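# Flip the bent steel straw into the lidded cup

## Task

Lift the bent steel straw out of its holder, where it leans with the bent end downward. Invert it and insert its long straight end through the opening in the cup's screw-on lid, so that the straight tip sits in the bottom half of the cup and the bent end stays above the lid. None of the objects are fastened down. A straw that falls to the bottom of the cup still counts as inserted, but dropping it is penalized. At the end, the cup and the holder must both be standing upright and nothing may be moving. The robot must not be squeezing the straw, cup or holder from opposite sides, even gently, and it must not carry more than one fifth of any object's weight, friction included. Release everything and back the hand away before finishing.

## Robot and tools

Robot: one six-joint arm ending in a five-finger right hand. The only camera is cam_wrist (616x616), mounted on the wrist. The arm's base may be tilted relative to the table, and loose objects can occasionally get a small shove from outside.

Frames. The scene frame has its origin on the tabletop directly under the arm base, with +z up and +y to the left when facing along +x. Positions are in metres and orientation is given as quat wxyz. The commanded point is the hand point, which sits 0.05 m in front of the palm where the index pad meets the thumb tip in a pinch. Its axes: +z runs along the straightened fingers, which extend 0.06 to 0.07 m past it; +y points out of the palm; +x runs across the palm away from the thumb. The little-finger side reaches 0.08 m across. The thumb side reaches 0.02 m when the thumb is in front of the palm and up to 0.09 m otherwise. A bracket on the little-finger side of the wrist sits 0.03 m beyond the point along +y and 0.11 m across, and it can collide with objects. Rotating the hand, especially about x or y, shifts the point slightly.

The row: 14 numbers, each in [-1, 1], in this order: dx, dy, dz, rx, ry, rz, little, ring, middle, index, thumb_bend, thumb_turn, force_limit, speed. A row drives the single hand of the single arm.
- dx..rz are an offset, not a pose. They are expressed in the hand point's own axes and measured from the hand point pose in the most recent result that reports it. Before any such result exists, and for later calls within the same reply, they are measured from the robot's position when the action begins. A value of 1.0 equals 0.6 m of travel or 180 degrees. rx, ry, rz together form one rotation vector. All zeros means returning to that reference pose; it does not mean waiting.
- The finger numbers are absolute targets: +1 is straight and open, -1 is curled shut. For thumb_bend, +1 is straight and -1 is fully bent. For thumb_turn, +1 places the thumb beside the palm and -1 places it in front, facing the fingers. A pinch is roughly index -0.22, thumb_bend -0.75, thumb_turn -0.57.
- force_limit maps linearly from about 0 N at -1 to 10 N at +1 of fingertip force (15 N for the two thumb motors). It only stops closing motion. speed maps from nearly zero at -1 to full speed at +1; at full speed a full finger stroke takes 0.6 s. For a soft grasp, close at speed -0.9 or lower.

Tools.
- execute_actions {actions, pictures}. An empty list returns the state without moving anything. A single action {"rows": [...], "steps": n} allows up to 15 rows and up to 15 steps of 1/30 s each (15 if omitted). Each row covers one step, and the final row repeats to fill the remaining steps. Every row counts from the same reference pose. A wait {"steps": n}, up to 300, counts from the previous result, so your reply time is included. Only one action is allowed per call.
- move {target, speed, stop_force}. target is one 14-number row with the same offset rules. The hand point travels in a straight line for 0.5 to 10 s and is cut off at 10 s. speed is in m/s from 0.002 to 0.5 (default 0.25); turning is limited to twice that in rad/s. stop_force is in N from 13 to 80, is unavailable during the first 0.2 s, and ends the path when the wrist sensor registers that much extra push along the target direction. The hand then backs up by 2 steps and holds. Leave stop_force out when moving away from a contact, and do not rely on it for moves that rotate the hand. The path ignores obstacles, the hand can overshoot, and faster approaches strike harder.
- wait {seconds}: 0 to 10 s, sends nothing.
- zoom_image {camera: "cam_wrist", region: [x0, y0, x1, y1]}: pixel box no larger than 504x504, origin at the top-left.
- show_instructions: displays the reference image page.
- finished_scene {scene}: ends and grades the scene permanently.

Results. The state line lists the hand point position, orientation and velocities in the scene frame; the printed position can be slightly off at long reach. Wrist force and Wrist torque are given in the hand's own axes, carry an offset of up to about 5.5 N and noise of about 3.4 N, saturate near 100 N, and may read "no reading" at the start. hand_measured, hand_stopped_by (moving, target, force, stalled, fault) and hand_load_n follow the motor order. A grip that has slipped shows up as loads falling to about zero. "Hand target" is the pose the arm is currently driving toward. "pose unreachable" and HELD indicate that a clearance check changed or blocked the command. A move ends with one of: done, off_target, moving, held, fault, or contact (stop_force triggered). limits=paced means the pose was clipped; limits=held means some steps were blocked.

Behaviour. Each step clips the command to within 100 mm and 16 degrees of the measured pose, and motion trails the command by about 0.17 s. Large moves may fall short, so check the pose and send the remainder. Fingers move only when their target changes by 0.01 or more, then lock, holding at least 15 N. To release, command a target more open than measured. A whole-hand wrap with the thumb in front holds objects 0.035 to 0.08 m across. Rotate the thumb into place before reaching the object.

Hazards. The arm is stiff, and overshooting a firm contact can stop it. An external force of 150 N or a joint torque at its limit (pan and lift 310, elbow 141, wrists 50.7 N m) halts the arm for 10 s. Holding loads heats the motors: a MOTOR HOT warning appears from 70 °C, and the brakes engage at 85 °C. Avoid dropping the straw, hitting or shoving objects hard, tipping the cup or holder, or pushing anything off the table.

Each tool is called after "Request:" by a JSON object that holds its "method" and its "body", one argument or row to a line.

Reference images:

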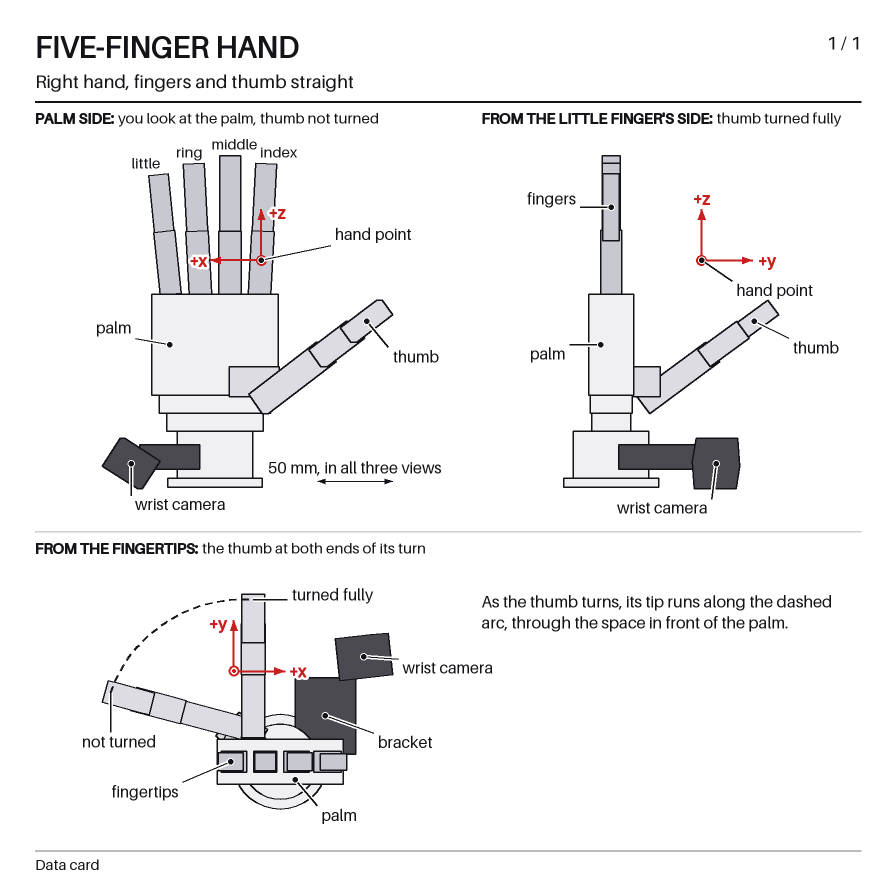

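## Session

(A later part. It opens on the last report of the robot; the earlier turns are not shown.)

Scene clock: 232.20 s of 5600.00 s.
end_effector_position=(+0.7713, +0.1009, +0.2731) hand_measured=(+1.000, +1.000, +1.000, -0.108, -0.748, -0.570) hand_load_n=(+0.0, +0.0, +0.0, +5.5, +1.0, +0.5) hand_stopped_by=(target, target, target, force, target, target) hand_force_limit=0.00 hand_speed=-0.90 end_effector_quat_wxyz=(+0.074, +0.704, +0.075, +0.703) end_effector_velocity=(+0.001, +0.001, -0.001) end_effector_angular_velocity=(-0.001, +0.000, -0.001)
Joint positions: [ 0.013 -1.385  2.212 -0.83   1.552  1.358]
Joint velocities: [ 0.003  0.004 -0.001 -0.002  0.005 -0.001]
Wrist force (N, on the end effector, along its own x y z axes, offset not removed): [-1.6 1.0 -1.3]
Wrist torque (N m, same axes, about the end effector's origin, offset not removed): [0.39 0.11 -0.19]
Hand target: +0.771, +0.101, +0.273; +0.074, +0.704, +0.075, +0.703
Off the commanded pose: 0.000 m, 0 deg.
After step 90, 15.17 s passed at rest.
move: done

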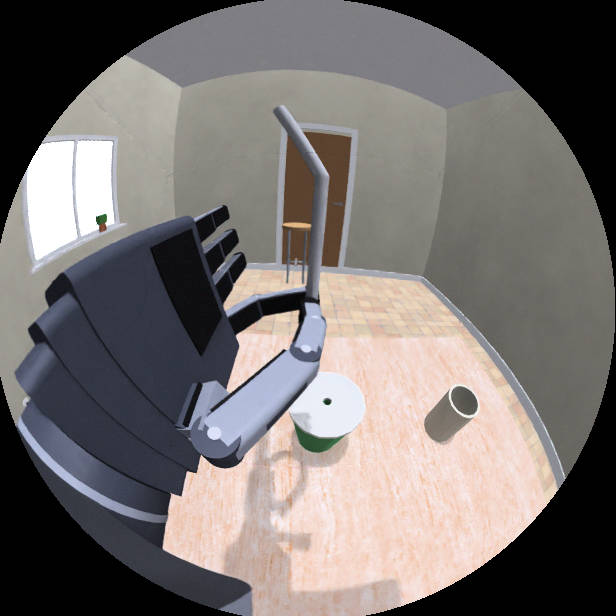

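Request:
{"method": "move", "body": {
  "target": [-0.032,0.148,-0.01,0,0,0,1,1,1,-0.4,-0.75,-0.57,0,-0.9],
  "speed": 0.12
}}

Request:
{"method": "move", "body": {
  "target": [-0.114,-0.024,0,0,0,0,1,1,1,-0.4,-0.75,-0.57,0,-0.9],
  "speed": 0.06
}}

Request:
{"method": "move", "body": {
  "target": [0.01,-0.05,0,0,0,0,1,1,1,-0.4,-0.75,-0.57,0,-0.9],
  "speed": 0.02
}}

Scene clock: 255.40 s of 5600.00 s.
end_effector_position=(+0.7656, +0.0101, +0.2729) hand_measured=(+1.000, +1.000, +1.000, -0.108, -0.748, -0.570) hand_load_n=(+0.0, +0.0, +0.0, +5.5, +1.0, +0.5) hand_stopped_by=(target, target, target, force, target, target) hand_force_limit=0.00 hand_speed=-0.90 end_effector_quat_wxyz=(+0.074, +0.704, +0.075, +0.703) end_effector_velocity=(+0.000, -0.002, +0.000) end_effector_angular_velocity=(-0.000, -0.000, +0.000)
Joint positions: [-0.175 -1.424  2.263 -0.841  1.365  1.359]
Joint velocities: [-0.005 -0.001  0.001 -0.    -0.005 -0.   ]
Wrist force (N, on the end effector, along its own x y z axes, offset not removed): [-3.2 0.9 -1.8]
Wrist torque (N m, same axes, about the end effector's origin, offset not removed): [0.36 0.42 -0.29]
Hand target: +0.766, +0.010, +0.273; +0.074, +0.704, +0.075, +0.703
Off the commanded pose: 0.000 m, 0 deg.
After step 90, 18.97 s passed at rest.
move: done

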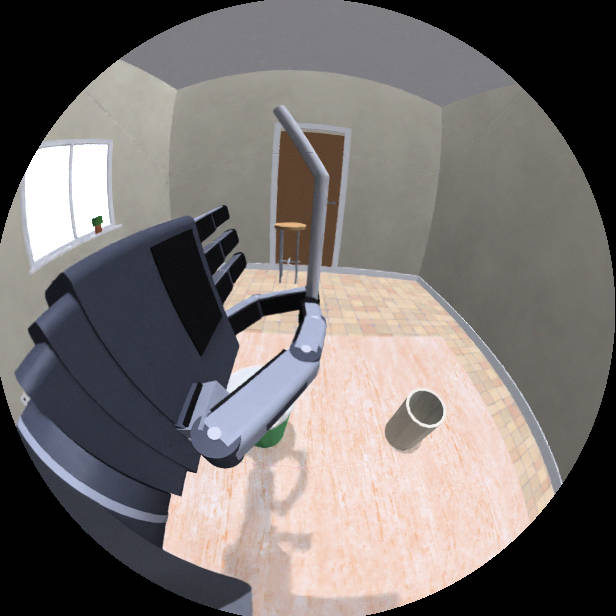

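Scene clock: 256.97 s of 5600.00 s.
end_effector_position=(+0.7655, +0.0098, +0.2031) hand_measured=(+1.000, +1.000, +1.000, -0.108, -0.748, -0.570) hand_load_n=(+0.0, +0.0, +0.0, +5.5, +1.0, +0.5) hand_stopped_by=(target, target, target, force, target, target) hand_force_limit=0.00 hand_speed=-0.90 end_effector_quat_wxyz=(+0.074, +0.704, +0.075, +0.703) end_effector_velocity=(-0.000, +0.001, -0.002) end_effector_angular_velocity=(-0.000, +0.000, +0.001)
Joint positions: [-0.175 -1.305  2.301 -0.998  1.365  1.359]
Joint velocities: [ 0.001  0.003  0.001 -0.004 -0.    -0.   ]
Wrist force (N, on the end effector, along its own x y z axes, offset not removed): [-0.2 0.9 -0.5]
Wrist torque (N m, same axes, about the end effector's origin, offset not removed): [0.27 -0.15 -0.21]
Hand target: +0.765, +0.010, +0.203; +0.074, +0.704, +0.075, +0.703
Off the commanded pose: 0.000 m, 0 deg.
move: done

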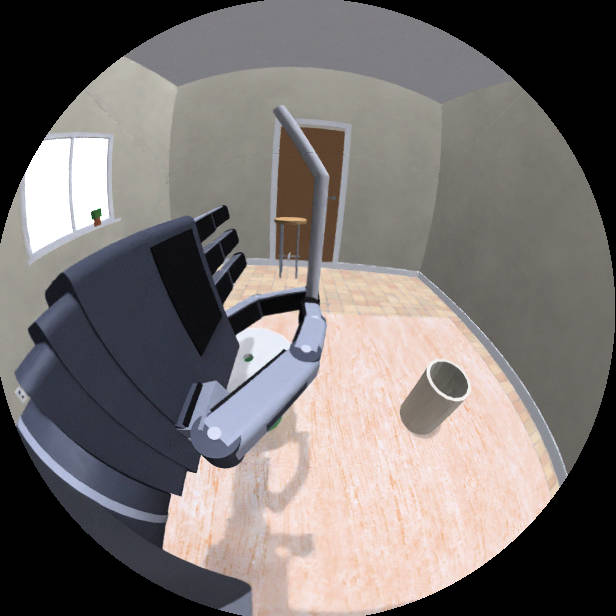

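Scene clock: 258.80 s of 5600.00 s.
end_effector_position=(+0.7654, +0.0403, +0.2027) hand_measured=(+1.000, +1.000, +1.000, -0.108, -0.748, -0.570) hand_load_n=(+0.0, +0.0, +0.0, +5.5, +1.0, +0.5) hand_stopped_by=(target, target, target, force, target, target) hand_force_limit=0.00 hand_speed=-0.90 end_effector_quat_wxyz=(+0.074, +0.704, +0.075, +0.703) end_effector_velocity=(-0.000, +0.002, -0.000) end_effector_angular_velocity=(+0.000, +0.001, +0.000)
Joint positions: [-0.112 -1.297  2.291 -0.996  1.428  1.359]
Joint velocities: [ 0.004  0.001 -0.001  0.     0.004  0.   ]
Wrist force (N, on the end effector, along its own x y z axes, offset not removed): [-1.0 0.8 -0.8]
Wrist torque (N m, same axes, about the end effector's origin, offset not removed): [0.33 0.09 -0.22]
Hand target: +0.765, +0.040, +0.203; +0.074, +0.704, +0.075, +0.703
Off the commanded pose: 0.000 m, 0 deg.
move: done

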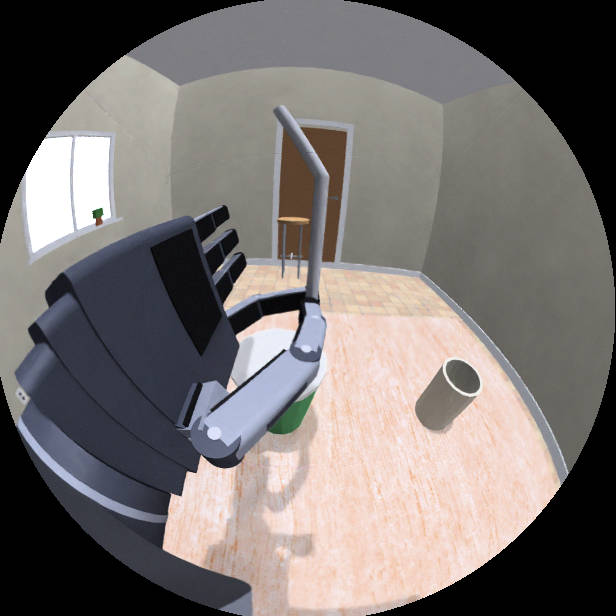

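Request:
{"method": "move", "body": {
  "target": [-0.009,0.042,0,0,0,0,1,1,1,-0.4,-0.75,-0.57,0,-0.9],
  "speed": 0.06
}}

Request:
{"method": "move", "body": {
  "target": [-0.036,-0.008,0,0,0,0,1,1,1,-0.4,-0.75,-0.57,0,-0.9],
  "speed": 0.04
}}

Request:
{"method": "move", "body": {
  "target": [0.009,-0.042,0,0,0,0,1,1,1,-0.4,-0.75,-0.57,0,-0.9],
  "speed": 0.02
}}

Scene clock: 270.77 s of 5600.00 s.
end_effector_position=(+0.7654, +0.0147, +0.2027) hand_measured=(+1.000, +1.000, +1.000, -0.108, -0.748, -0.570) hand_load_n=(+0.0, +0.0, +0.0, +5.5, +1.0, +0.5) hand_stopped_by=(target, target, target, force, target, target) hand_force_limit=0.00 hand_speed=-0.90 end_effector_quat_wxyz=(+0.074, +0.704, +0.075, +0.703) end_effector_velocity=(-0.000, -0.002, -0.000) end_effector_angular_velocity=(+0.000, +0.001, +0.000)
Joint positions: [-0.165 -1.303  2.3   -0.999  1.375  1.359]
Joint velocities: [-0.005 -0.     0.001 -0.    -0.005  0.   ]
Wrist force (N, on the end effector, along its own x y z axes, offset not removed): [-2.6 -1.3 0.5]
Wrist torque (N m, same axes, about the end effector's origin, offset not removed): [0.00 0.23 -0.33]
Hand target: +0.765, +0.014, +0.203; +0.074, +0.704, +0.075, +0.703
Off the commanded pose: 0.000 m, 0 deg.
After step 90, 8.13 s passed at rest.
move: done

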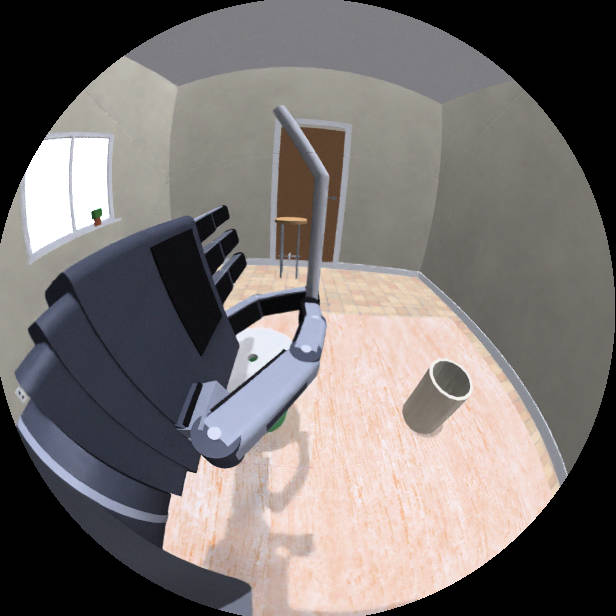

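Scene clock: 271.67 s of 5600.00 s.
end_effector_position=(+0.7654, +0.0149, +0.1807) hand_measured=(+1.000, +1.000, +1.000, -0.108, -0.748, -0.570) hand_load_n=(+0.0, +0.0, +0.0, +5.5, +1.0, +0.5) hand_stopped_by=(target, target, target, force, target, target) hand_force_limit=0.00 hand_speed=-0.90 end_effector_quat_wxyz=(+0.074, +0.704, +0.075, +0.703) end_effector_velocity=(-0.000, +0.000, -0.001) end_effector_angular_velocity=(-0.000, -0.001, +0.000)
Joint positions: [-0.165 -1.262  2.308 -1.048  1.375  1.359]
Joint velocities: [ 0.     0.003  0.001 -0.005 -0.    -0.   ]
Wrist force (N, on the end effector, along its own x y z axes, offset not removed): [-0.8 -1.1 -1.0]
Wrist torque (N m, same axes, about the end effector's origin, offset not removed): [0.02 -0.03 -0.21]
Hand target: +0.765, +0.015, +0.181; +0.074, +0.704, +0.075, +0.703
Off the commanded pose: 0.000 m, 0 deg.
move: done

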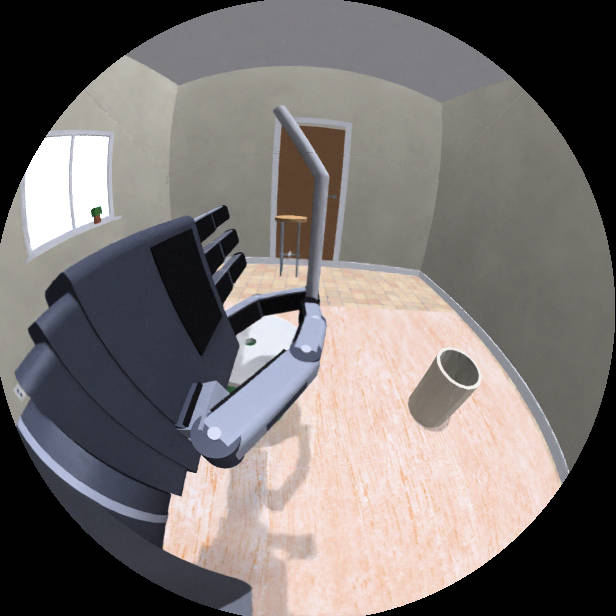

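Scene clock: 273.23 s of 5600.00 s.
end_effector_position=(+0.7653, +0.0405, +0.1807) hand_measured=(+1.000, +1.000, +1.000, -0.108, -0.748, -0.570) hand_load_n=(+0.0, +0.0, +0.0, +5.5, +1.0, +0.5) hand_stopped_by=(target, target, target, force, target, target) hand_force_limit=0.00 hand_speed=-0.90 end_effector_quat_wxyz=(+0.074, +0.704, +0.075, +0.703) end_effector_velocity=(+0.000, +0.002, -0.001) end_effector_angular_velocity=(+0.000, +0.001, -0.000)
Joint positions: [-0.112 -1.256  2.299 -1.045  1.428  1.359]
Joint velocities: [ 0.003  0.002 -0.001  0.     0.004  0.   ]
Wrist force (N, on the end effector, along its own x y z axes, offset not removed): [-0.4 1.1 0.1]
Wrist torque (N m, same axes, about the end effector's origin, offset not removed): [0.29 -0.08 -0.08]
Hand target: +0.765, +0.041, +0.181; +0.074, +0.704, +0.075, +0.703
Off the commanded pose: 0.000 m, 0 deg.
move: done

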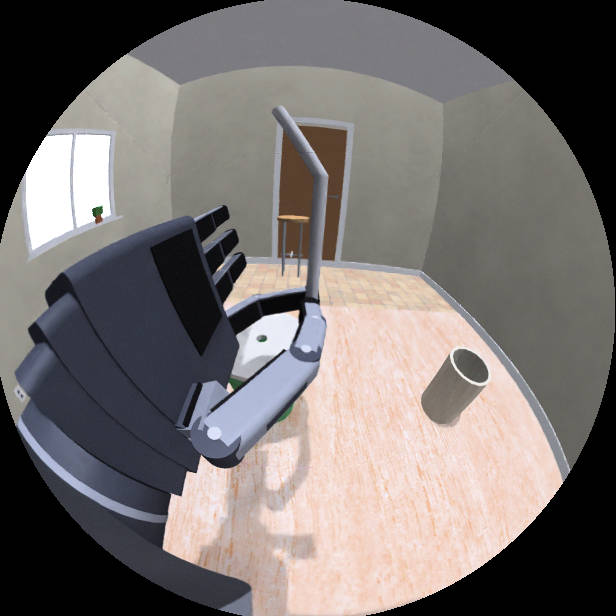

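Request:
{"method": "move", "body": {
  "target": [0,0,0,0,0,0,1,1,1,-0.098,-0.75,-0.57,0,-0.9]
}}

Request:
{"method": "move", "body": {
  "target": [0.003,-0.015,0,0,0,0,1,1,1,-0.098,-0.75,-0.57,0,-0.9],
  "speed": 0.01
}}

Scene clock: 287.33 s of 5600.00 s.
end_effector_position=(+0.7654, +0.0405, +0.1807) hand_measured=(+1.000, +1.000, +1.000, -0.098, -0.748, -0.570) hand_load_n=(+0.0, +0.0, +0.0, +1.5, +0.5, +0.5) hand_stopped_by=(target, target, target, target, target, target) hand_force_limit=0.00 hand_speed=-0.90 end_effector_quat_wxyz=(+0.074, +0.704, +0.075, +0.703) end_effector_velocity=(+0.001, -0.000, +0.001) end_effector_angular_velocity=(-0.000, -0.002, +0.000)
Joint positions: [-0.111 -1.256  2.299 -1.045  1.428  1.359]
Joint velocities: [-0.001 -0.001 -0.001  0.    -0.001  0.   ]
Wrist force (N, on the end effector, along its own x y z axes, offset not removed): [-0.8 0.4 -1.5]
Wrist torque (N m, same axes, about the end effector's origin, offset not removed): [0.28 0.01 -0.22]
Hand target: +0.765, +0.041, +0.181; +0.074, +0.704, +0.075, +0.703
Off the commanded pose: 0.000 m, 0 deg.
After step 90, 10.40 s passed at rest.
move: done

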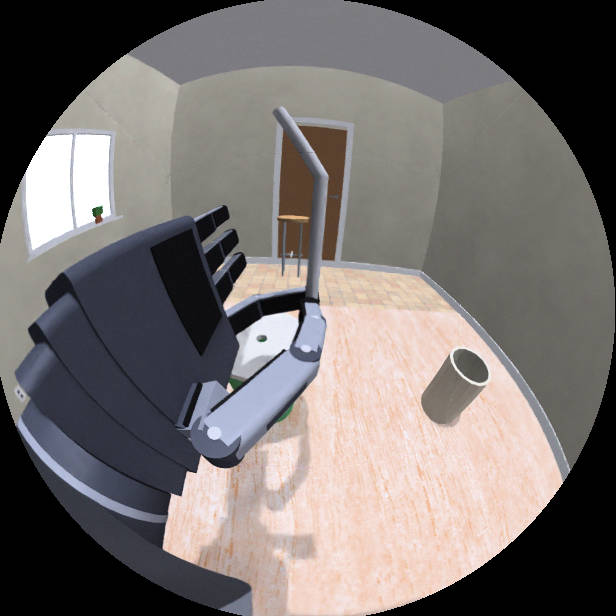

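Scene clock: 288.47 s of 5600.00 s.
end_effector_position=(+0.7654, +0.0496, +0.1806) hand_measured=(+1.000, +1.000, +1.000, -0.098, -0.748, -0.570) hand_load_n=(+0.0, +0.0, +0.0, +1.0, +0.5, +0.0) hand_stopped_by=(target, target, target, target, target, target) hand_force_limit=0.00 hand_speed=-0.90 end_effector_quat_wxyz=(+0.074, +0.704, +0.075, +0.703) end_effector_velocity=(+0.000, +0.002, +0.000) end_effector_angular_velocity=(-0.000, -0.000, +0.001)
Joint positions: [-0.093 -1.254  2.295 -1.044  1.447  1.359]
Joint velocities: [ 0.004  0.    -0.001  0.     0.004  0.   ]
Wrist force (N, on the end effector, along its own x y z axes, offset not removed): [-0.8 0.4 0.2]
Wrist torque (N m, same axes, about the end effector's origin, offset not removed): [0.19 0.00 -0.12]
Hand target: +0.765, +0.050, +0.181; +0.074, +0.704, +0.075, +0.703
Off the commanded pose: 0.000 m, 0 deg.
move: done

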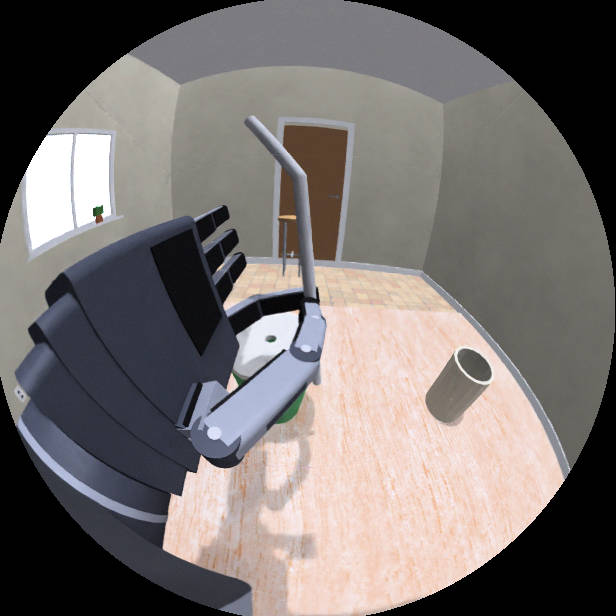

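Request:
{"method": "move", "body": {
  "target": [0.002,-0.008,0,0,0,0,1,1,1,-0.098,-0.75,-0.57,0,-0.9],
  "speed": 0.01
}}

Request:
{"method": "move", "body": {
  "target": [0,0,0,0,0,0,1,1,1,-0.4,-0.75,-0.57,0,-0.93]
}}

Request:
{"method": "move", "body": {
  "target": [0.08,0.03,0,0,0,0,1,1,1,-0.4,-0.75,-0.57,0,-0.93],
  "speed": 0.05
}}

Request:
{"method": "zoom_image", "body": {
  "camera": "cam_wrist",
  "region": [200,100,440,460]
}}

Scene clock: 301.67 s of 5600.00 s.
end_effector_position=(+0.7653, +0.0544, +0.1808) hand_measured=(+1.000, +1.000, +1.000, -0.098, -0.748, -0.570) hand_load_n=(+0.0, +0.0, +0.0, +1.0, +0.5, +0.0) hand_stopped_by=(target, target, target, target, target, target) hand_force_limit=0.00 hand_speed=-0.90 end_effector_quat_wxyz=(+0.074, +0.704, +0.075, +0.703) end_effector_velocity=(-0.000, +0.003, +0.001) end_effector_angular_velocity=(+0.000, -0.001, +0.001)
Joint positions: [-0.083 -1.253  2.293 -1.042  1.457  1.359]
Joint velocities: [ 0.005 -0.001 -0.     0.     0.003  0.   ]
Wrist force (N, on the end effector, along its own x y z axes, offset not removed): [-1.6 0.9 0.8]
Wrist torque (N m, same axes, about the end effector's origin, offset not removed): [0.22 0.13 -0.18]
Hand target: +0.765, +0.055, +0.181; +0.074, +0.704, +0.075, +0.703
Off the commanded pose: 0.000 m, 0 deg.
After step 90, 9.50 s passed at rest.
move: done

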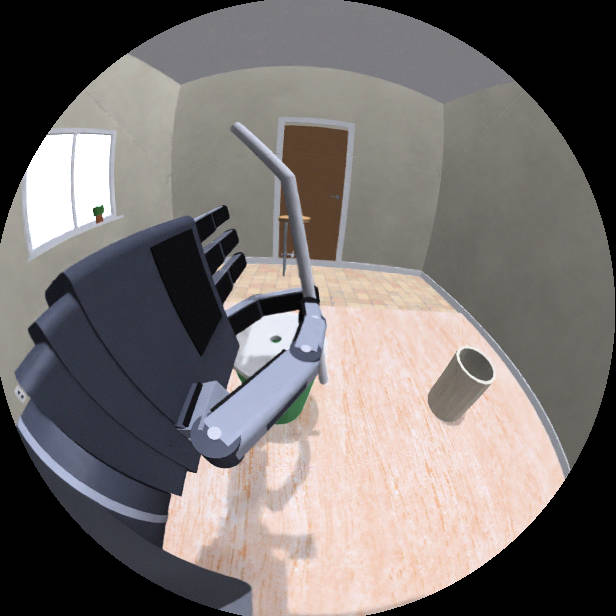

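Scene clock: 302.17 s of 5600.00 s.
end_effector_position=(+0.7653, +0.0544, +0.1808) hand_measured=(+1.000, +1.000, +1.000, -0.108, -0.748, -0.570) hand_load_n=(+0.0, +0.0, +0.0, +4.5, +1.0, +0.0) hand_stopped_by=(target, target, target, force, target, target) hand_force_limit=0.00 hand_speed=-0.93 end_effector_quat_wxyz=(+0.074, +0.704, +0.075, +0.703) end_effector_velocity=(-0.000, +0.000, +0.001) end_effector_angular_velocity=(-0.000, -0.001, +0.000)
Joint positions: [-0.083 -1.253  2.293 -1.042  1.457  1.359]
Joint velocities: [ 0.    -0.002  0.     0.     0.     0.   ]
Wrist force (N, on the end effector, along its own x y z axes, offset not removed): [-0.2 1.4 -2.7]
Wrist torque (N m, same axes, about the end effector's origin, offset not removed): [0.54 0.01 -0.13]
Hand target: +0.765, +0.054, +0.181; +0.074, +0.704, +0.075, +0.703
Off the commanded pose: 0.000 m, 0 deg.
move: done

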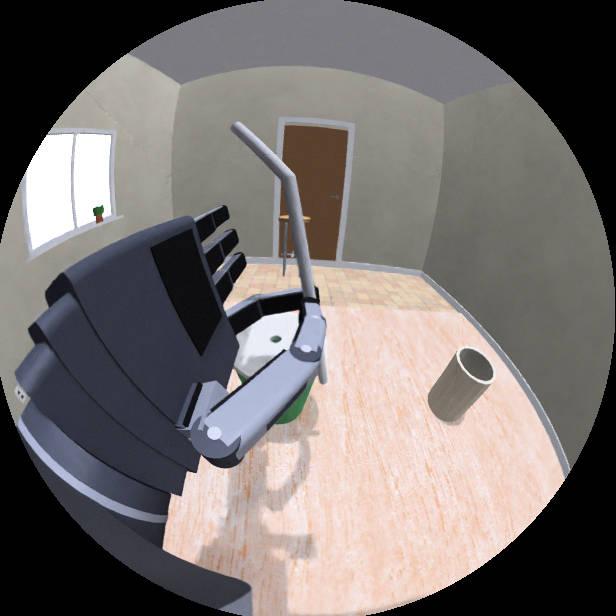

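Scene clock: 303.57 s of 5600.00 s.
end_effector_position=(+0.7654, +0.0469, +0.2314) hand_measured=(+1.000, +1.000, +1.000, -0.108, -0.748, -0.570) hand_load_n=(+0.0, +0.0, +0.0, +5.0, +1.0, +0.0) hand_stopped_by=(target, target, target, force, target, target) hand_force_limit=0.00 hand_speed=-0.93 end_effector_quat_wxyz=(+0.074, +0.704, +0.075, +0.703) end_effector_velocity=(-0.000, -0.000, +0.002) end_effector_angular_velocity=(+0.000, +0.001, -0.000)
Joint positions: [-0.098 -1.346  2.275 -0.931  1.442  1.359]
Joint velocities: [-0.001 -0.003 -0.001  0.005 -0.001  0.   ]
Wrist force (N, on the end effector, along its own x y z axes, offset not removed): [-1.0 -0.3 -0.6]
Wrist torque (N m, same axes, about the end effector's origin, offset not removed): [0.13 0.09 -0.17]
Hand target: +0.765, +0.047, +0.232; +0.074, +0.704, +0.075, +0.703
Off the commanded pose: 0.000 m, 0 deg.
move: done

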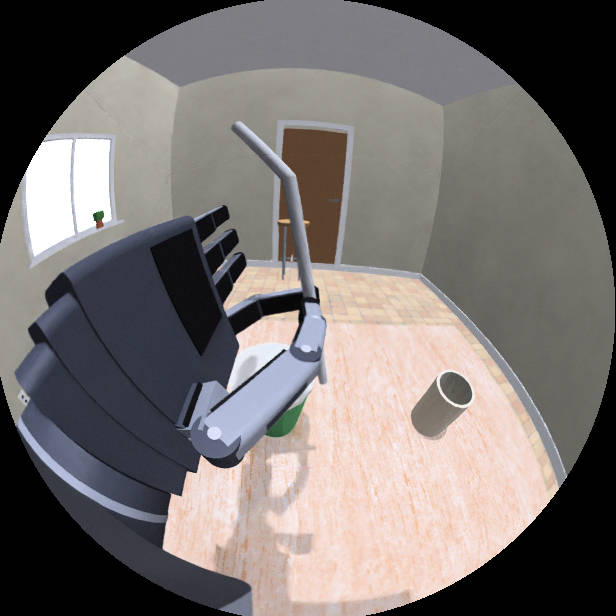

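Region (200, 100, 440, 460) of cam_wrist's 616x616 image, scaled by 1.400, with more detail than that image has.

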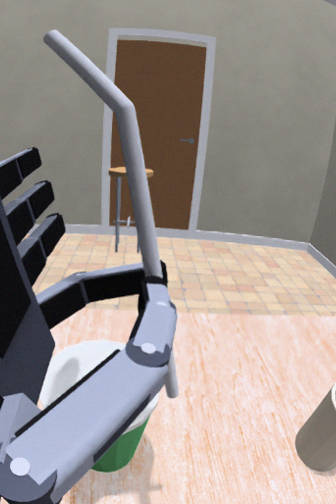

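Request:
{"method": "move", "body": {
  "target": [0.04,0.008,0,0,0,0,1,1,1,-0.4,-0.75,-0.57,0,-0.93],
  "speed": 0.08
}}

Request:
{"method": "move", "body": {
  "target": [-0.01,-0.07,0,0,0.08,0.085,1,1,1,-0.4,-0.75,-0.57,0,-0.93],
  "speed": 0.1
}}

Request:
{"method": "zoom_image", "body": {
  "camera": "cam_wrist",
  "region": [250,320,410,480]
}}

Scene clock: 315.37 s of 5600.00 s.
end_effector_position=(+0.7655, +0.0472, +0.2557) hand_measured=(+1.000, +1.000, +1.000, -0.108, -0.748, -0.570) hand_load_n=(+0.0, +0.0, +0.0, +5.0, +1.0, +0.0) hand_stopped_by=(target, target, target, force, target, target) hand_force_limit=0.00 hand_speed=-0.93 end_effector_quat_wxyz=(+0.074, +0.704, +0.075, +0.703) end_effector_velocity=(-0.001, -0.000, +0.002) end_effector_angular_velocity=(-0.000, +0.001, -0.000)
Joint positions: [-0.098 -1.386  2.261 -0.876  1.442  1.359]
Joint velocities: [-0.    -0.003 -0.     0.005  0.    -0.   ]
Wrist force (N, on the end effector, along its own x y z axes, offset not removed): [-2.1 0.3 -1.9]
Wrist torque (N m, same axes, about the end effector's origin, offset not removed): [0.32 0.32 -0.28]
Hand target: +0.765, +0.047, +0.256; +0.074, +0.704, +0.075, +0.703
Off the commanded pose: 0.000 m, 0 deg.
After step 90, 7.97 s passed at rest.
move: done

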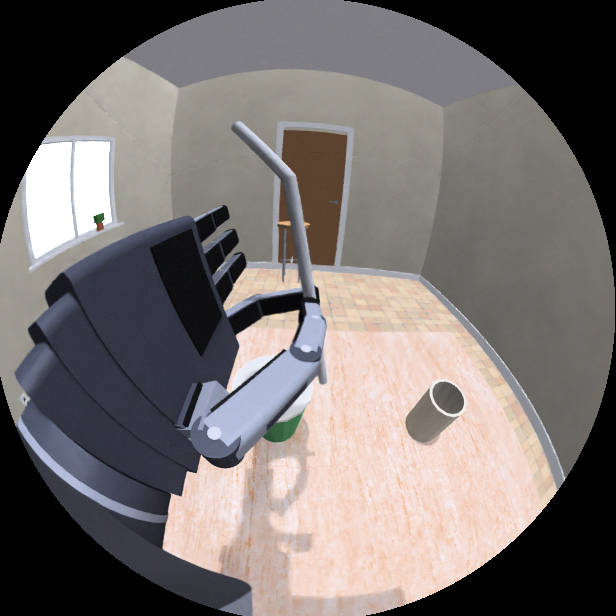

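Scene clock: 317.57 s of 5600.00 s.
end_effector_position=(+0.7653, +0.0869, +0.2410) hand_measured=(+1.000, +1.000, +1.000, -0.108, -0.748, -0.570) hand_load_n=(+0.0, +0.0, +0.0, +4.5, +1.0, +0.0) hand_stopped_by=(target, target, target, force, target, target) hand_force_limit=0.00 hand_speed=-0.93 end_effector_quat_wxyz=(-0.030, +0.614, -0.010, +0.788) end_effector_velocity=(+0.001, +0.001, +0.001) end_effector_angular_velocity=(+0.007, -0.009, +0.002)
Joint positions: [-0.041 -1.293  2.337 -1.297  1.482  1.647]
Joint velocities: [ 0.003  0.004  0.001 -0.014  0.003  0.007]
Wrist force (N, on the end effector, along its own x y z axes, offset not removed): [-4.4 -0.1 -0.8]
Wrist torque (N m, same axes, about the end effector's origin, offset not removed): [0.20 0.56 -0.34]
Hand target: +0.765, +0.087, +0.241; -0.030, +0.614, -0.010, +0.789
Off the commanded pose: 0.000 m, 0 deg.
move: done

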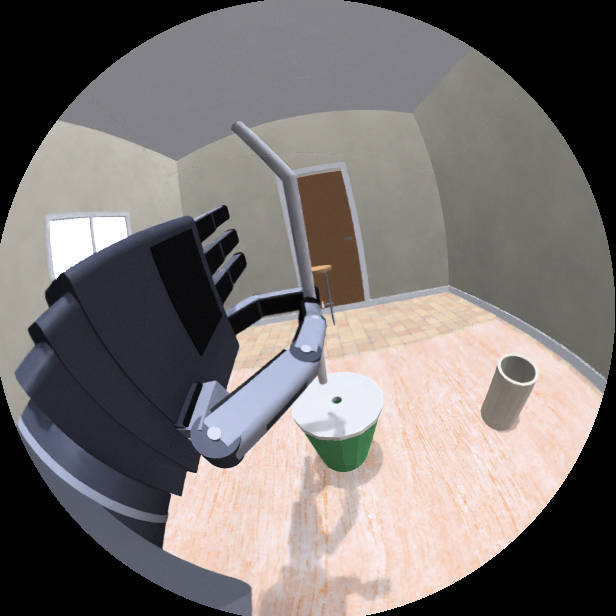

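Region (250, 320, 410, 480) of cam_wrist's 616x616 image, scaled by 3.150, with more detail than that image has.

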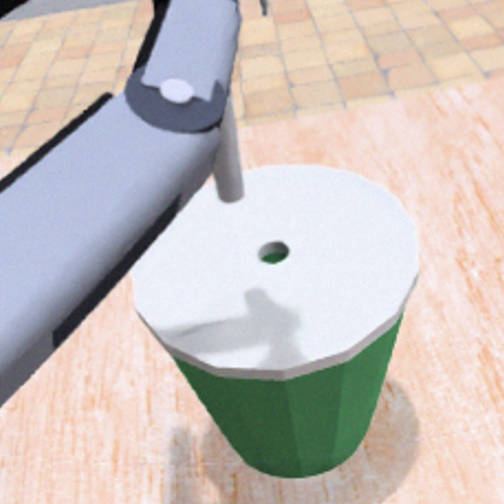

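Request:
{"method": "move", "body": {
  "target": [-0.024,0.021,-0.006,0,0,0,1,1,1,-0.4,-0.75,-0.57,0,-0.93],
  "speed": 0.04
}}

Request:
{"method": "zoom_image", "body": {
  "camera": "cam_wrist",
  "region": [250,320,410,480]
}}

Scene clock: 326.57 s of 5600.00 s.
end_effector_position=(+0.7658, +0.0753, +0.2256) hand_measured=(+1.000, +1.000, +1.000, -0.108, -0.748, -0.570) hand_load_n=(+0.0, +0.0, +0.0, +4.5, +1.0, +0.0) hand_stopped_by=(target, target, target, force, target, target) hand_force_limit=0.00 hand_speed=-0.93 end_effector_quat_wxyz=(-0.030, +0.614, -0.010, +0.788) end_effector_velocity=(-0.001, -0.001, -0.002) end_effector_angular_velocity=(+0.000, +0.001, +0.000)
Joint positions: [-0.065 -1.265  2.348 -1.335  1.459  1.653]
Joint velocities: [-0.003  0.003  0.003 -0.005 -0.003  0.001]
Wrist force (N, on the end effector, along its own x y z axes, offset not removed): [1.2 0.9 -2.8]
Wrist torque (N m, same axes, about the end effector's origin, offset not removed): [0.41 -0.24 -0.11]
Hand target: +0.766, +0.075, +0.225; -0.030, +0.614, -0.010, +0.788
Off the commanded pose: 0.000 m, 0 deg.
After step 90, 5.17 s passed at rest.
move: done

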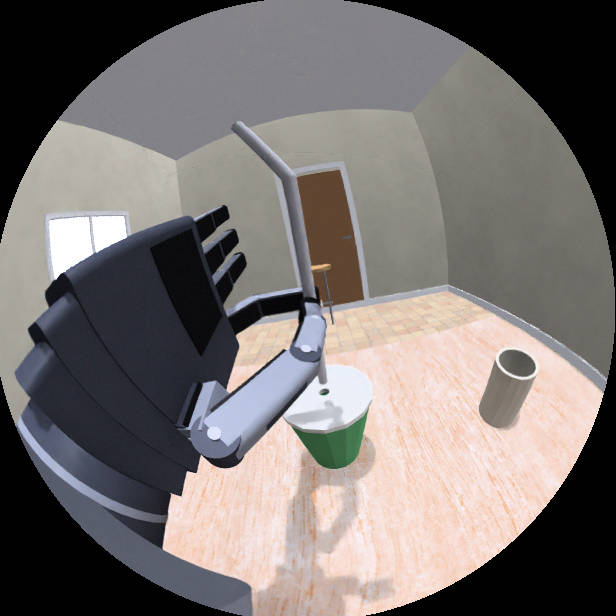

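Region (250, 320, 410, 480) of cam_wrist's 616x616 image, scaled by 3.150, with more detail than that image has.

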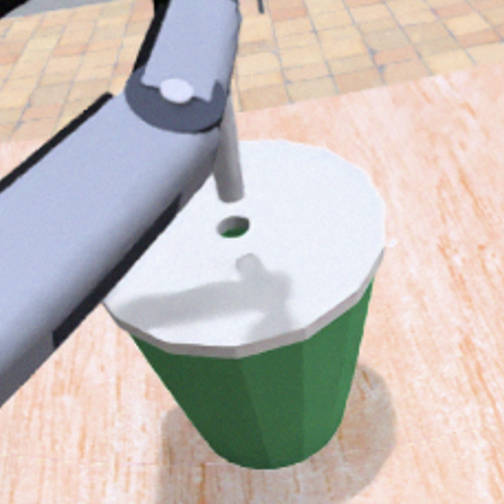

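Request:
{"method": "move", "body": {
  "target": [-0.02,0,-0.003,0,0.04,0,1,1,1,-0.4,-0.75,-0.57,0,-0.93],
  "speed": 0.05
}}

Request:
{"method": "zoom_image", "body": {
  "camera": "cam_wrist",
  "region": [250,320,410,480]
}}

Scene clock: 336.57 s of 5600.00 s.
end_effector_position=(+0.7669, +0.0759, +0.2136) hand_measured=(+1.000, +1.000, +1.000, -0.108, -0.748, -0.570) hand_load_n=(+0.0, +0.0, +0.0, +4.5, +1.0, +0.0) hand_stopped_by=(target, target, target, force, target, target) hand_force_limit=0.00 hand_speed=-0.93 end_effector_quat_wxyz=(-0.029, +0.564, -0.012, +0.825) end_effector_velocity=(+0.000, +0.000, -0.001) end_effector_angular_velocity=(+0.000, -0.013, -0.001)
Joint positions: [-0.058 -1.167  2.369 -1.579  1.476  1.663]
Joint velocities: [ 0.001  0.01   0.001 -0.024  0.002  0.001]
Wrist force (N, on the end effector, along its own x y z axes, offset not removed): [-3.0 -0.2 -1.4]
Wrist torque (N m, same axes, about the end effector's origin, offset not removed): [0.18 0.41 -0.30]
Hand target: +0.767, +0.076, +0.214; -0.029, +0.564, -0.012, +0.825
Off the commanded pose: 0.000 m, 0 deg.
After step 90, 5.47 s passed at rest.
move: done

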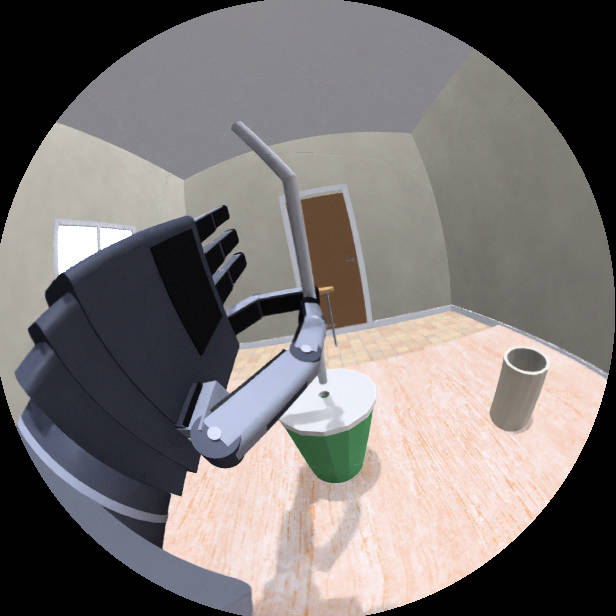

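Region (250, 320, 410, 480) of cam_wrist's 616x616 image, scaled by 3.150, with more detail than that image has.

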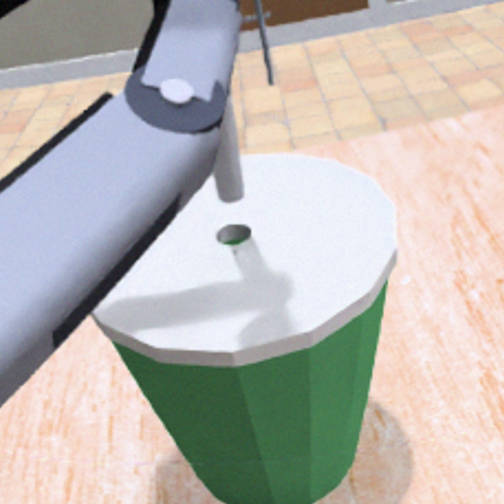

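The tip is lined up over the hole, so I'm descending 13 mm.

Request:
{"method": "move", "body": {
  "target": [-0.02,0.0005,-0.008,0,0,0,1,1,1,-0.4,-0.75,-0.57,0,-0.93],
  "speed": 0.02
}}

Request:
{"method": "zoom_image", "body": {
  "camera": "cam_wrist",
  "region": [280,340,370,430]
}}

Scene clock: 346.37 s of 5600.00 s.
end_effector_position=(+0.7668, +0.0763, +0.2008) hand_measured=(+1.000, +1.000, +1.000, -0.108, -0.748, -0.570) hand_load_n=(+0.0, +0.0, +0.0, +4.5, +1.0, +0.0) hand_stopped_by=(target, target, target, force, target, target) hand_force_limit=0.00 hand_speed=-0.93 end_effector_quat_wxyz=(-0.029, +0.564, -0.012, +0.825) end_effector_velocity=(-0.000, +0.000, -0.003) end_effector_angular_velocity=(+0.000, +0.001, -0.000)
Joint positions: [-0.057 -1.139  2.37  -1.608  1.477  1.663]
Joint velocities: [ 0.     0.004  0.001 -0.004  0.    -0.   ]
Wrist force (N, on the end effector, along its own x y z axes, offset not removed): [-1.5 1.5 -1.5]
Wrist torque (N m, same axes, about the end effector's origin, offset not removed): [0.49 0.20 -0.15]
Hand target: +0.767, +0.076, +0.201; -0.029, +0.564, -0.012, +0.825
Off the commanded pose: 0.000 m, 0 deg.
After step 90, 5.87 s passed at rest.
move: done

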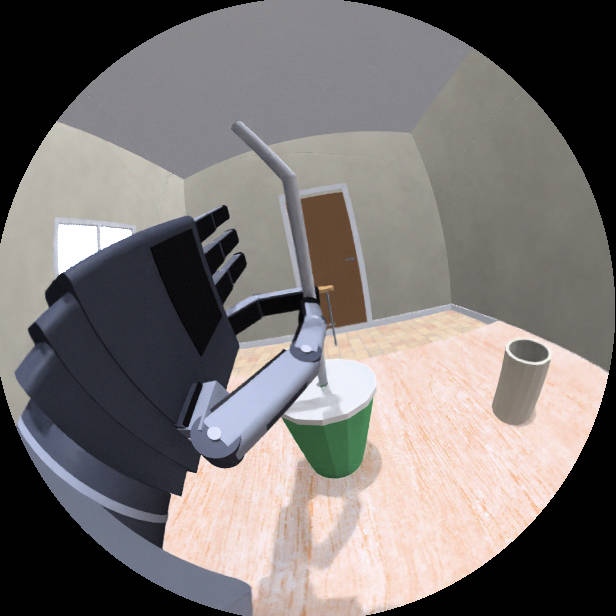

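Region (280, 340, 370, 430) of cam_wrist's 616x616 image, scaled by 5.600, with more detail than that image has.

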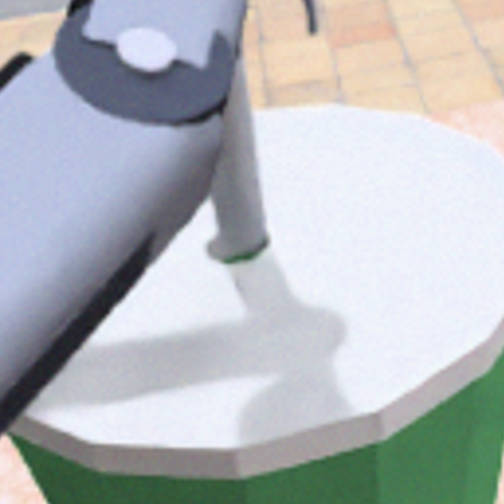

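Request:
{"method": "move", "body": {
  "target": [-0.02,0,-0.0075,0,0,0,1,1,1,-0.4,-0.75,-0.57,0,-0.93],
  "speed": 0.01
}}

Request:
{"method": "zoom_image", "body": {
  "camera": "cam_wrist",
  "region": [280,340,370,430]
}}

Scene clock: 355.00 s of 5600.00 s.
end_effector_position=(+0.7669, +0.0770, +0.1881) hand_measured=(+1.000, +1.000, +1.000, -0.108, -0.748, -0.570) hand_load_n=(+0.0, +0.0, +0.0, +5.0, +0.0, -2.5) hand_stopped_by=(target, target, target, force, target, target) hand_force_limit=0.00 hand_speed=-0.93 end_effector_quat_wxyz=(-0.029, +0.564, -0.012, +0.825) end_effector_velocity=(+0.000, +0.000, -0.002) end_effector_angular_velocity=(+0.000, +0.000, -0.000)
Joint positions: [-0.056 -1.11   2.37  -1.636  1.478  1.663]
Joint velocities: [ 0.     0.004 -0.    -0.004  0.    -0.   ]
Wrist force (N, on the end effector, along its own x y z axes, offset not removed): [6.0 0.4 -0.8]
Wrist torque (N m, same axes, about the end effector's origin, offset not removed): [0.38 0.36 -0.32]
Hand target: +0.767, +0.077, +0.188; -0.029, +0.564, -0.012, +0.825
Off the commanded pose: 0.000 m, 0 deg.
After step 90, 4.13 s passed at rest.
move: done

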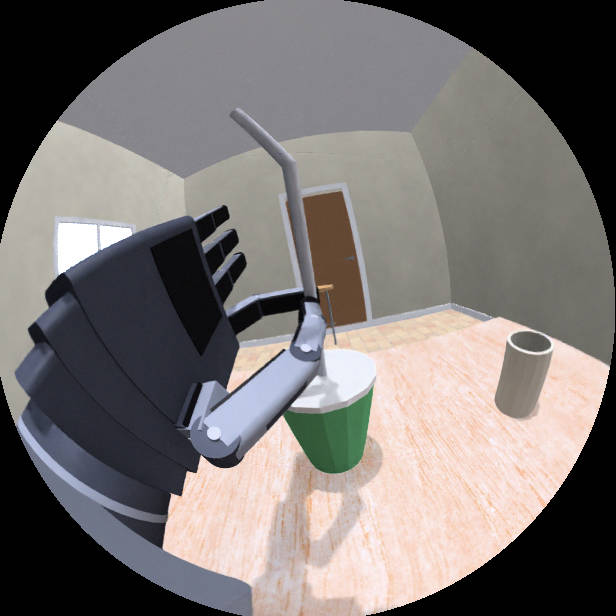

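Region (280, 340, 370, 430) of cam_wrist's 616x616 image, scaled by 5.600, with more detail than that image has.

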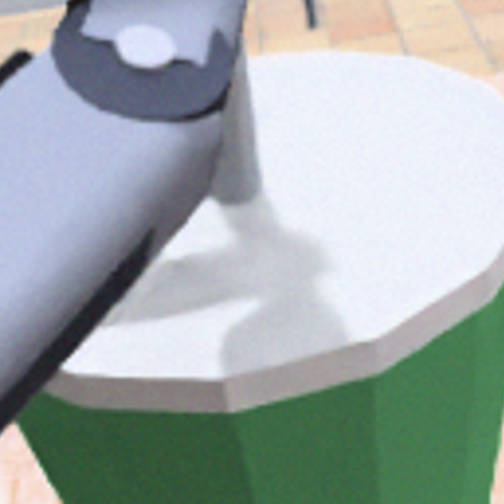

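Request:
{"method": "move", "body": {
  "target": [0.004,0,0.0015,0,0,0,1,1,1,-0.4,-0.75,-0.57,0,-0.93],
  "speed": 0.01
}}

Request:
{"method": "move", "body": {
  "target": [-0.0015,0,0.004,0,0,0,1,1,1,-0.4,-0.75,-0.57,0,-0.93],
  "speed": 0.01
}}

Request:
{"method": "zoom_image", "body": {
  "camera": "cam_wrist",
  "region": [295,350,355,410]
}}

Scene clock: 364.47 s of 5600.00 s.
end_effector_position=(+0.7669, +0.0769, +0.1906) hand_measured=(+1.000, +1.000, +1.000, -0.108, -0.748, -0.570) hand_load_n=(+0.0, +0.0, +0.0, +4.0, +0.0, -2.0) hand_stopped_by=(target, target, target, force, target, target) hand_force_limit=0.00 hand_speed=-0.93 end_effector_quat_wxyz=(-0.029, +0.564, -0.012, +0.825) end_effector_velocity=(-0.001, +0.000, +0.000) end_effector_angular_velocity=(+0.000, +0.002, +0.001)
Joint positions: [-0.056 -1.116  2.37  -1.631  1.478  1.663]
Joint velocities: [ 0.    -0.002  0.001  0.002 -0.001  0.   ]
Wrist force (N, on the end effector, along its own x y z axes, offset not removed): [0.2 2.2 -1.2]
Wrist torque (N m, same axes, about the end effector's origin, offset not removed): [0.51 -0.10 -0.03]
Hand target: +0.767, +0.077, +0.191; -0.029, +0.564, -0.012, +0.825
Off the commanded pose: 0.000 m, 0 deg.
After step 90, 5.77 s passed at rest.
move: done

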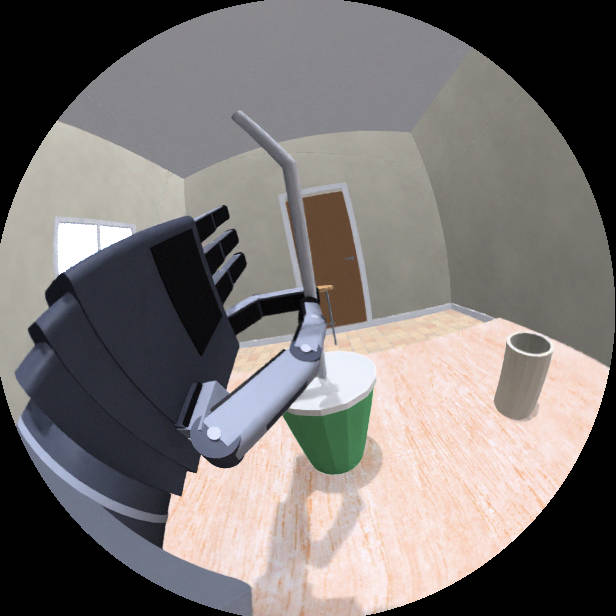

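Scene clock: 365.17 s of 5600.00 s.
end_effector_position=(+0.7694, +0.0770, +0.1907) hand_measured=(+1.000, +1.000, +1.000, -0.108, -0.748, -0.570) hand_load_n=(+0.0, +0.0, +0.0, +4.0, +0.0, -2.0) hand_stopped_by=(target, target, target, force, target, target) hand_force_limit=0.00 hand_speed=-0.93 end_effector_quat_wxyz=(-0.029, +0.564, -0.012, +0.825) end_effector_velocity=(+0.001, +0.001, -0.000) end_effector_angular_velocity=(-0.000, +0.000, +0.001)
Joint positions: [-0.056 -1.114  2.365 -1.628  1.479  1.662]
Joint velocities: [ 0.001  0.002 -0.002  0.001  0.    -0.   ]
Wrist force (N, on the end effector, along its own x y z axes, offset not removed): [-2.6 -0.6 -0.6]
Wrist torque (N m, same axes, about the end effector's origin, offset not removed): [0.12 0.23 -0.30]
Hand target: +0.769, +0.077, +0.191; -0.029, +0.564, -0.012, +0.825
Off the commanded pose: 0.000 m, 0 deg.
move: done

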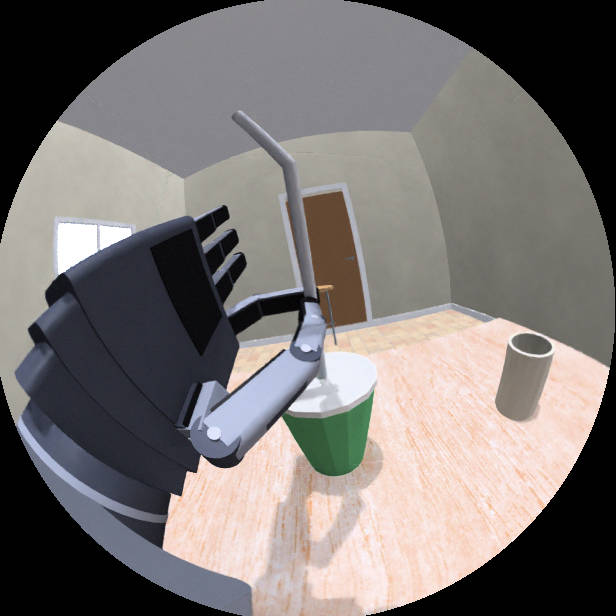

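Region (295, 350, 355, 410) of cam_wrist's 616x616 image, scaled by 8.400, with more detail than that image has.

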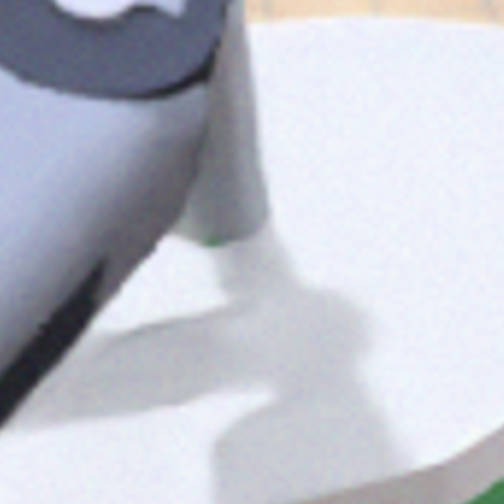

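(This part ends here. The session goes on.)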